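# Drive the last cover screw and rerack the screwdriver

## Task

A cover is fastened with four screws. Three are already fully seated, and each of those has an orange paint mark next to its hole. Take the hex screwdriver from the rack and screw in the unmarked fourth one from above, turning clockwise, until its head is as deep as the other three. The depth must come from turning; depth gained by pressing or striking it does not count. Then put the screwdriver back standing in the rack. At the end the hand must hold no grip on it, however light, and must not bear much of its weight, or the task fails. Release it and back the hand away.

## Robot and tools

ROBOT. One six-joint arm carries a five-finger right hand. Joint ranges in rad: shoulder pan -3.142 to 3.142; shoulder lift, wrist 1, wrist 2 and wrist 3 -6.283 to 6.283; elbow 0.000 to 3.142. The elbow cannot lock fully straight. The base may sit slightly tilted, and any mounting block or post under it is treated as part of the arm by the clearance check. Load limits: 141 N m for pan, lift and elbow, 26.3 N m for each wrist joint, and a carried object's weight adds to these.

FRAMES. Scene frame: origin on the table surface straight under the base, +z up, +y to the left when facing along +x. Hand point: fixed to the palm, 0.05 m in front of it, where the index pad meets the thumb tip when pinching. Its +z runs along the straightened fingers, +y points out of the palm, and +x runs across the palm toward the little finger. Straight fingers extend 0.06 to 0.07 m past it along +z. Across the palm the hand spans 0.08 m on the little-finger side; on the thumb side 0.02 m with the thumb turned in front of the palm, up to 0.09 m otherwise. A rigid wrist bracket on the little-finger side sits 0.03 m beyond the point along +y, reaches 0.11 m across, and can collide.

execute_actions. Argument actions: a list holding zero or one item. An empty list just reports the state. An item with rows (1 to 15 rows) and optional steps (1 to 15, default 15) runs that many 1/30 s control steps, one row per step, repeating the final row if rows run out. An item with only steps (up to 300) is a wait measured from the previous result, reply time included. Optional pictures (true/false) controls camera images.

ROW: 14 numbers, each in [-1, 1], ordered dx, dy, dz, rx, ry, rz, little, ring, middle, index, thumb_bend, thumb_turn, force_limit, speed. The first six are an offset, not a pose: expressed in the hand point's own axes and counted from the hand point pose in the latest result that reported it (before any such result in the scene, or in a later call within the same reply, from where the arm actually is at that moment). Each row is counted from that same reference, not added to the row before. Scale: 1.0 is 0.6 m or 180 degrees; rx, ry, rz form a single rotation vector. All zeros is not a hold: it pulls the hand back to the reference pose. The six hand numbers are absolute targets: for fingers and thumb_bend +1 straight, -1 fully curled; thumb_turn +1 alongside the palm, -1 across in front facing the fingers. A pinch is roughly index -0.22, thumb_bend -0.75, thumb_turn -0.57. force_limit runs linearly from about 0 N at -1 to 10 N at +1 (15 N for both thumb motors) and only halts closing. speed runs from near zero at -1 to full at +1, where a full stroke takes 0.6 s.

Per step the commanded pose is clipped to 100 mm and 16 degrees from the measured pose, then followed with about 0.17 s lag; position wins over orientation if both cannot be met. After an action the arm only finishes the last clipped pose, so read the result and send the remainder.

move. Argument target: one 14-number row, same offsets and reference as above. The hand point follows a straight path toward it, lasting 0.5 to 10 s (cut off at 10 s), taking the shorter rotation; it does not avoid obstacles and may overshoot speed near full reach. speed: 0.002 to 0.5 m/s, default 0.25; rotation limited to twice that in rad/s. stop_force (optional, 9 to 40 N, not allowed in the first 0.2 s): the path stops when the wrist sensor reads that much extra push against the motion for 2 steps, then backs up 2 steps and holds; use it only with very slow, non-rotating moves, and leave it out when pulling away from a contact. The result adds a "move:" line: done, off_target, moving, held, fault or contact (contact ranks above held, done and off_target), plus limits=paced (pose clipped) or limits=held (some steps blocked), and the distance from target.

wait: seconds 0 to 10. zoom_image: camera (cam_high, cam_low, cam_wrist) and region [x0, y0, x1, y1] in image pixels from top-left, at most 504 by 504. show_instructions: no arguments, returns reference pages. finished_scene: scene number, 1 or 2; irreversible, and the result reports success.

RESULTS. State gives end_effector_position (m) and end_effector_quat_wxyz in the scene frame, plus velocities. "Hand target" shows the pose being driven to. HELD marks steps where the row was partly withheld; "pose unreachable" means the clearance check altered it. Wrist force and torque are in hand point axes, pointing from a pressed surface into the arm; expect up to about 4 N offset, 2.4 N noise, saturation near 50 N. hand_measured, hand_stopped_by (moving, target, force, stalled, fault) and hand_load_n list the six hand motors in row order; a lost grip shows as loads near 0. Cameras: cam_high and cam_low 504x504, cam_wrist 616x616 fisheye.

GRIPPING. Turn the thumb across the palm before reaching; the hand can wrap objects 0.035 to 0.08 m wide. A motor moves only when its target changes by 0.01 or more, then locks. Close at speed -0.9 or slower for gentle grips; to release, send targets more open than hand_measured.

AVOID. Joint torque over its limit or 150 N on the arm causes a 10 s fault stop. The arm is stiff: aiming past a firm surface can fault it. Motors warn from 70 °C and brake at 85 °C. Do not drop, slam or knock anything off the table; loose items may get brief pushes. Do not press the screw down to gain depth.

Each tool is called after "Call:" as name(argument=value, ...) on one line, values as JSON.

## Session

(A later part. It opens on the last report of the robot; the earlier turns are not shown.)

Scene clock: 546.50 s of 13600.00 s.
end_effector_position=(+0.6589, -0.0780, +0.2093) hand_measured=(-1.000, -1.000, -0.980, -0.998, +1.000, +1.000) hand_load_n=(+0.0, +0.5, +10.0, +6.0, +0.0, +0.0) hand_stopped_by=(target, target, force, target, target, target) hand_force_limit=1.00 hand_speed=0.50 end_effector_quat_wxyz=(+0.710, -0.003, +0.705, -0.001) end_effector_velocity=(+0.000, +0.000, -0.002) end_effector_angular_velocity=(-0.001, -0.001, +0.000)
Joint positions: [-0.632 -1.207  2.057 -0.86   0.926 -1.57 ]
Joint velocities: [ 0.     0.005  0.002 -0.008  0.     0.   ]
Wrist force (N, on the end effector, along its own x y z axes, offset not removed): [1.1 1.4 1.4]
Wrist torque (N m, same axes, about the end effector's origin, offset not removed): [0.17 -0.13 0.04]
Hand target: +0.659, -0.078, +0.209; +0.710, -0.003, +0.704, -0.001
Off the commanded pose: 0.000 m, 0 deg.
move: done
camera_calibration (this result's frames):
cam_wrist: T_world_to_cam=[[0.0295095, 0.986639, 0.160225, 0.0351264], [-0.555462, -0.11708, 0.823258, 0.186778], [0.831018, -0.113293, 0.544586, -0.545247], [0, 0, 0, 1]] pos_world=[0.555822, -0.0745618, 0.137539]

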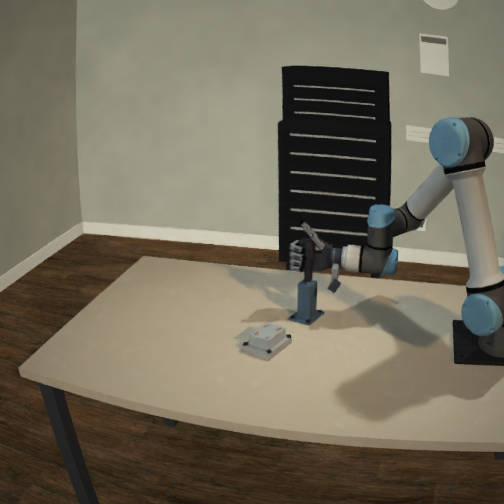

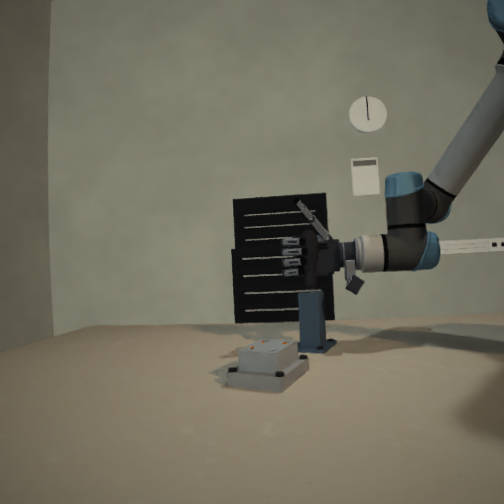

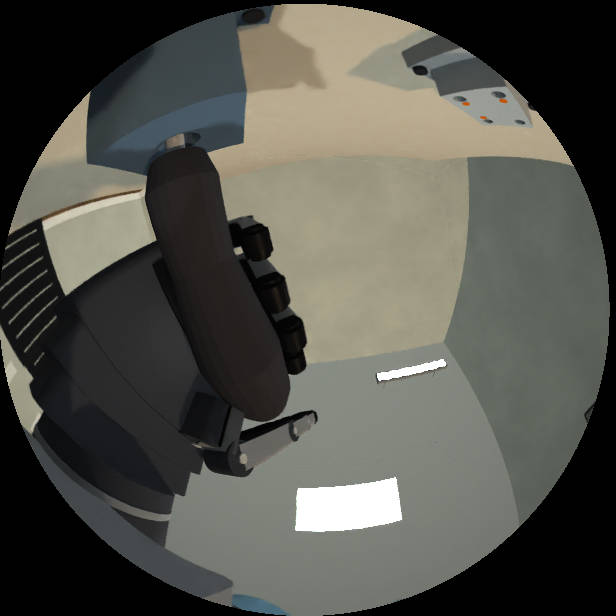

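Inserted. Releasing, then withdrawing.

Call:
move(target=[0.004,0,0,0,0,0,0.2,0.2,0.2,0.2,1,1,1,-0.3], speed=0.02)

Call:
move(target=[0,0,0,0,0,0,1,1,1,1,1,1,1,0.5])

Call:
move(target=[0,-0.2,0,0,0,0,1,1,1,1,1,1,1,0.5], speed=0.12)

Scene clock: 548.73 s of 13600.00 s.
end_effector_position=(+0.6590, -0.0779, +0.2069) hand_measured=(+0.200, +0.200, +0.200, +0.200, +1.000, +1.000) hand_load_n=(+0.0, +0.0, +0.0, +0.0, +0.0, +0.0) hand_stopped_by=(target, target, target, target, target, target) hand_force_limit=1.00 hand_speed=-0.30 end_effector_quat_wxyz=(+0.710, -0.003, +0.705, -0.001) end_effector_velocity=(+0.000, -0.002, +0.001) end_effector_angular_velocity=(-0.001, -0.001, -0.003)
Joint positions: [-0.632 -1.202  2.059 -0.867  0.926 -1.57 ]
Joint velocities: [-0.002  0.    -0.002 -0.     0.     0.   ]
Wrist force (N, on the end effector, along its own x y z axes, offset not removed): [-1.4 1.9 1.4]
Wrist torque (N m, same axes, about the end effector's origin, offset not removed): [0.36 0.15 -0.01]
Hand target: +0.659, -0.078, +0.207; +0.710, -0.003, +0.705, -0.001
Off the commanded pose: 0.000 m, 0 deg.
move: done
camera_calibration (this result's frames):
cam_wrist: T_world_to_cam=[[0.0294323, 0.986642, 0.160226, 0.0355217], [-0.555453, -0.117123, 0.823258, 0.188763], [0.831027, -0.113228, 0.544586, -0.543957], [0, 0, 0, 1]] pos_world=[0.555846, -0.07453, 0.135139]

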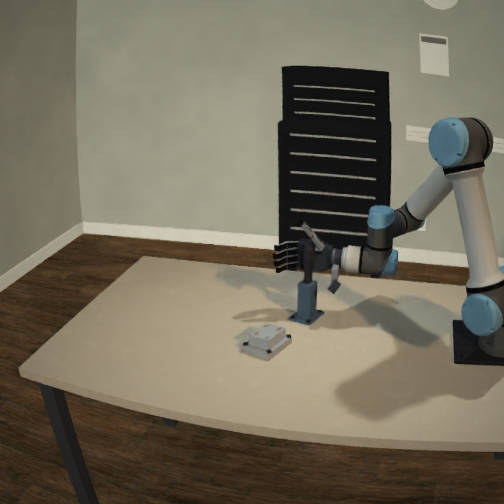

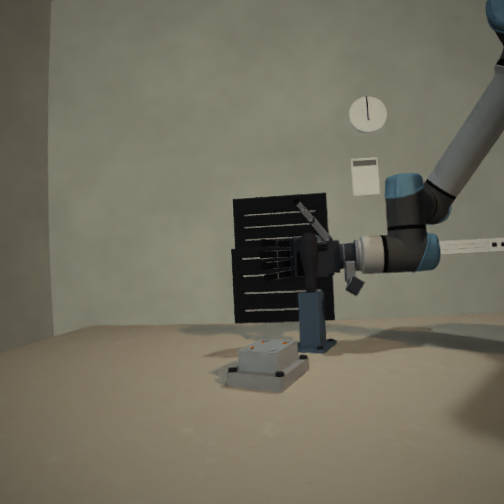

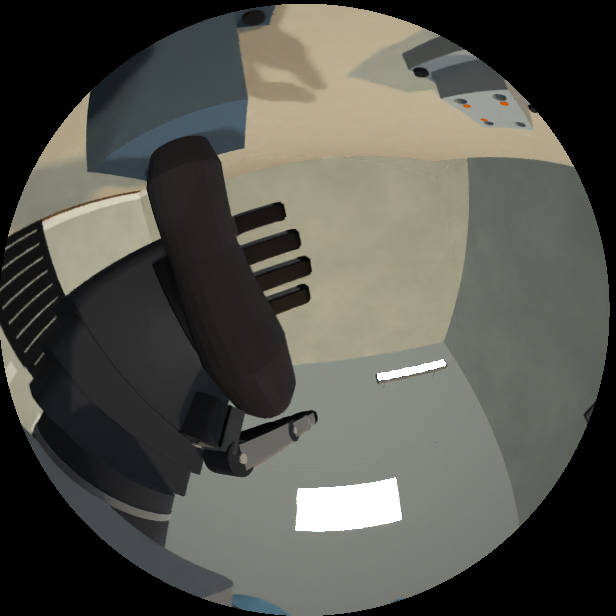

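Scene clock: 549.33 s of 13600.00 s.
end_effector_position=(+0.6590, -0.0779, +0.2069) hand_measured=(+1.000, +1.000, +1.000, +1.000, +1.000, +1.000) hand_load_n=(+0.0, +0.0, +0.0, +0.0, +0.0, +0.0) hand_stopped_by=(target, target, target, target, target, target) hand_force_limit=1.00 hand_speed=0.50 end_effector_quat_wxyz=(+0.710, -0.003, +0.705, -0.001) end_effector_velocity=(-0.000, -0.000, -0.000) end_effector_angular_velocity=(+0.001, +0.002, -0.001)
Joint positions: [-0.632 -1.202  2.059 -0.867  0.926 -1.57 ]
Joint velocities: [-0.001  0.     0.     0.002  0.    -0.   ]
Wrist force (N, on the end effector, along its own x y z axes, offset not removed): [1.1 1.1 1.4]
Wrist torque (N m, same axes, about the end effector's origin, offset not removed): [0.15 -0.19 0.13]
Hand target: +0.659, -0.078, +0.207; +0.710, -0.003, +0.705, -0.001
Off the commanded pose: 0.000 m, 0 deg.
move: done
camera_calibration (this result's frames):
cam_wrist: T_world_to_cam=[[0.0294384, 0.986641, 0.160226, 0.0355216], [-0.555453, -0.11712, 0.823259, 0.188763], [0.831027, -0.113233, 0.544585, -0.543956], [0, 0, 0, 1]] pos_world=[0.555845, -0.0745331, 0.135138]

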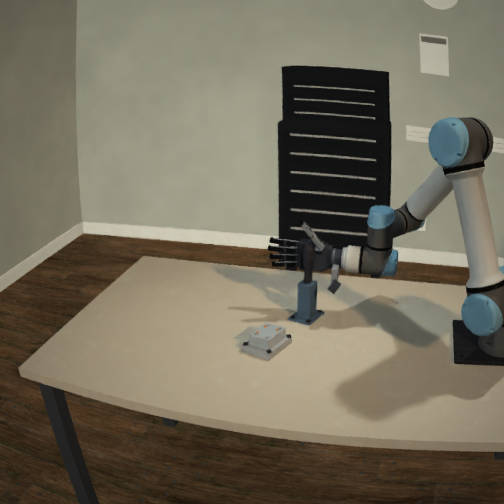

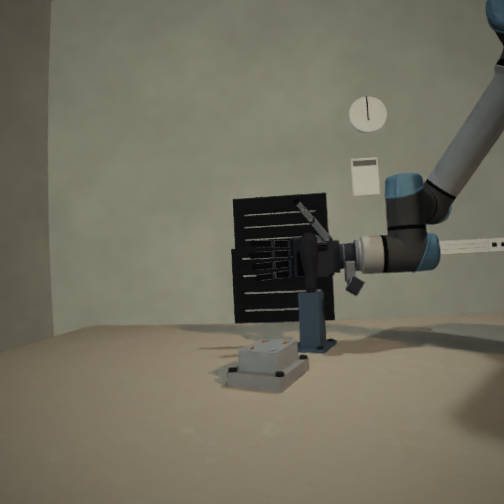

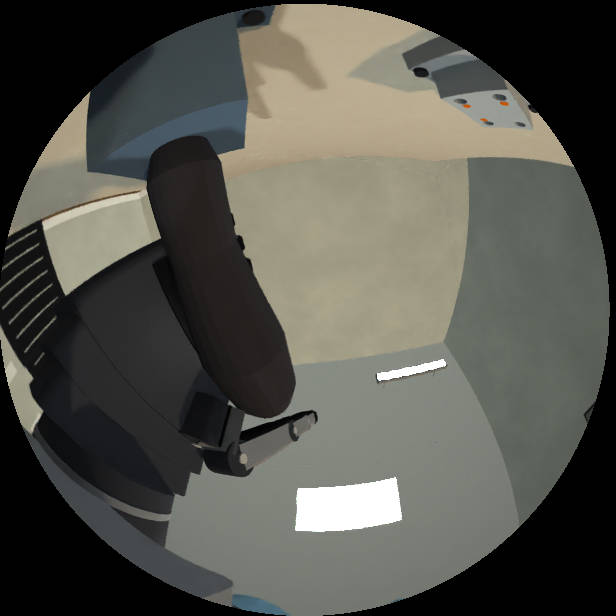

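Scene clock: 550.90 s of 13600.00 s.
end_effector_position=(+0.6591, -0.1976, +0.2077) hand_measured=(+1.000, +1.000, +1.000, +1.000, +1.000, +1.000) hand_load_n=(+0.0, +0.0, +0.0, +0.0, +0.0, +0.0) hand_stopped_by=(target, target, target, target, target, target) hand_force_limit=1.00 hand_speed=0.50 end_effector_quat_wxyz=(+0.710, -0.003, +0.705, -0.001) end_effector_velocity=(+0.000, -0.003, -0.000) end_effector_angular_velocity=(-0.001, +0.001, -0.000)
Joint positions: [-0.833 -1.109  1.903 -0.806  0.725 -1.567]
Joint velocities: [-0.004  0.003 -0.005  0.003 -0.004 -0.002]
Wrist force (N, on the end effector, along its own x y z axes, offset not removed): [0.2 2.2 1.2]
Wrist torque (N m, same axes, about the end effector's origin, offset not removed): [0.39 -0.07 0.15]
Hand target: +0.659, -0.198, +0.208; +0.710, -0.003, +0.705, -0.001
Off the commanded pose: 0.000 m, 0 deg.
move: done
camera_calibration (this result's frames):
cam_wrist: T_world_to_cam=[[0.0295294, 0.986646, 0.160182, 0.153416], [-0.555403, -0.117041, 0.823304, 0.174168], [0.831057, -0.113277, 0.54453, -0.558086], [0, 0, 0, 1]] pos_world=[0.556005, -0.194201, 0.135927]

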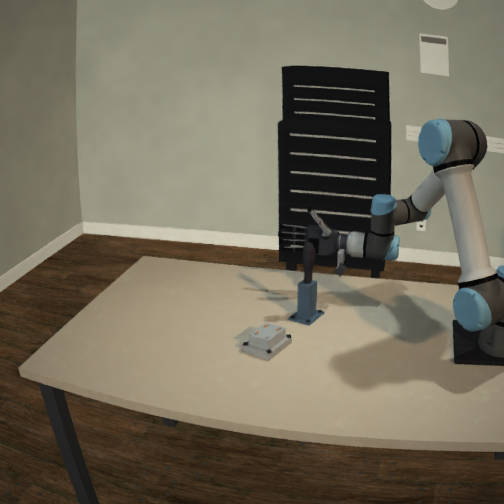

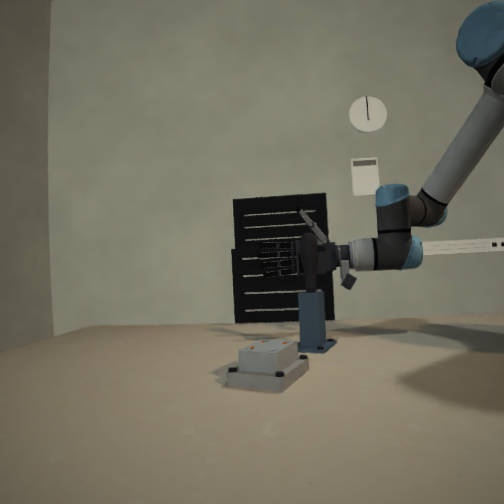

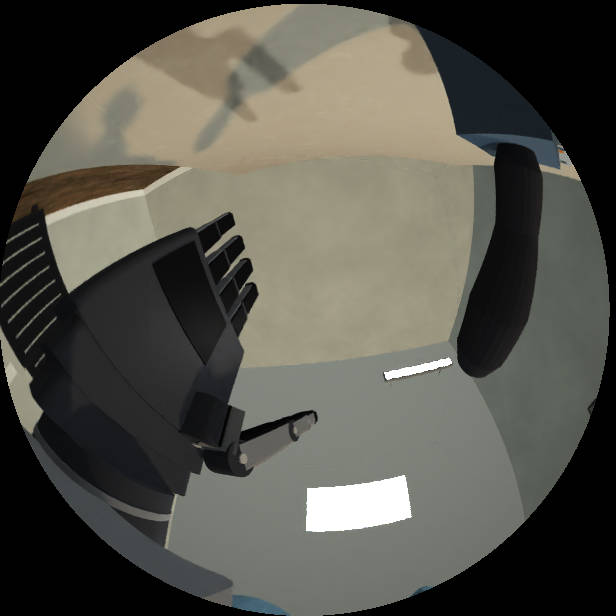

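Call:
finished_scene(scene=2)

The scene is finished: the task was done.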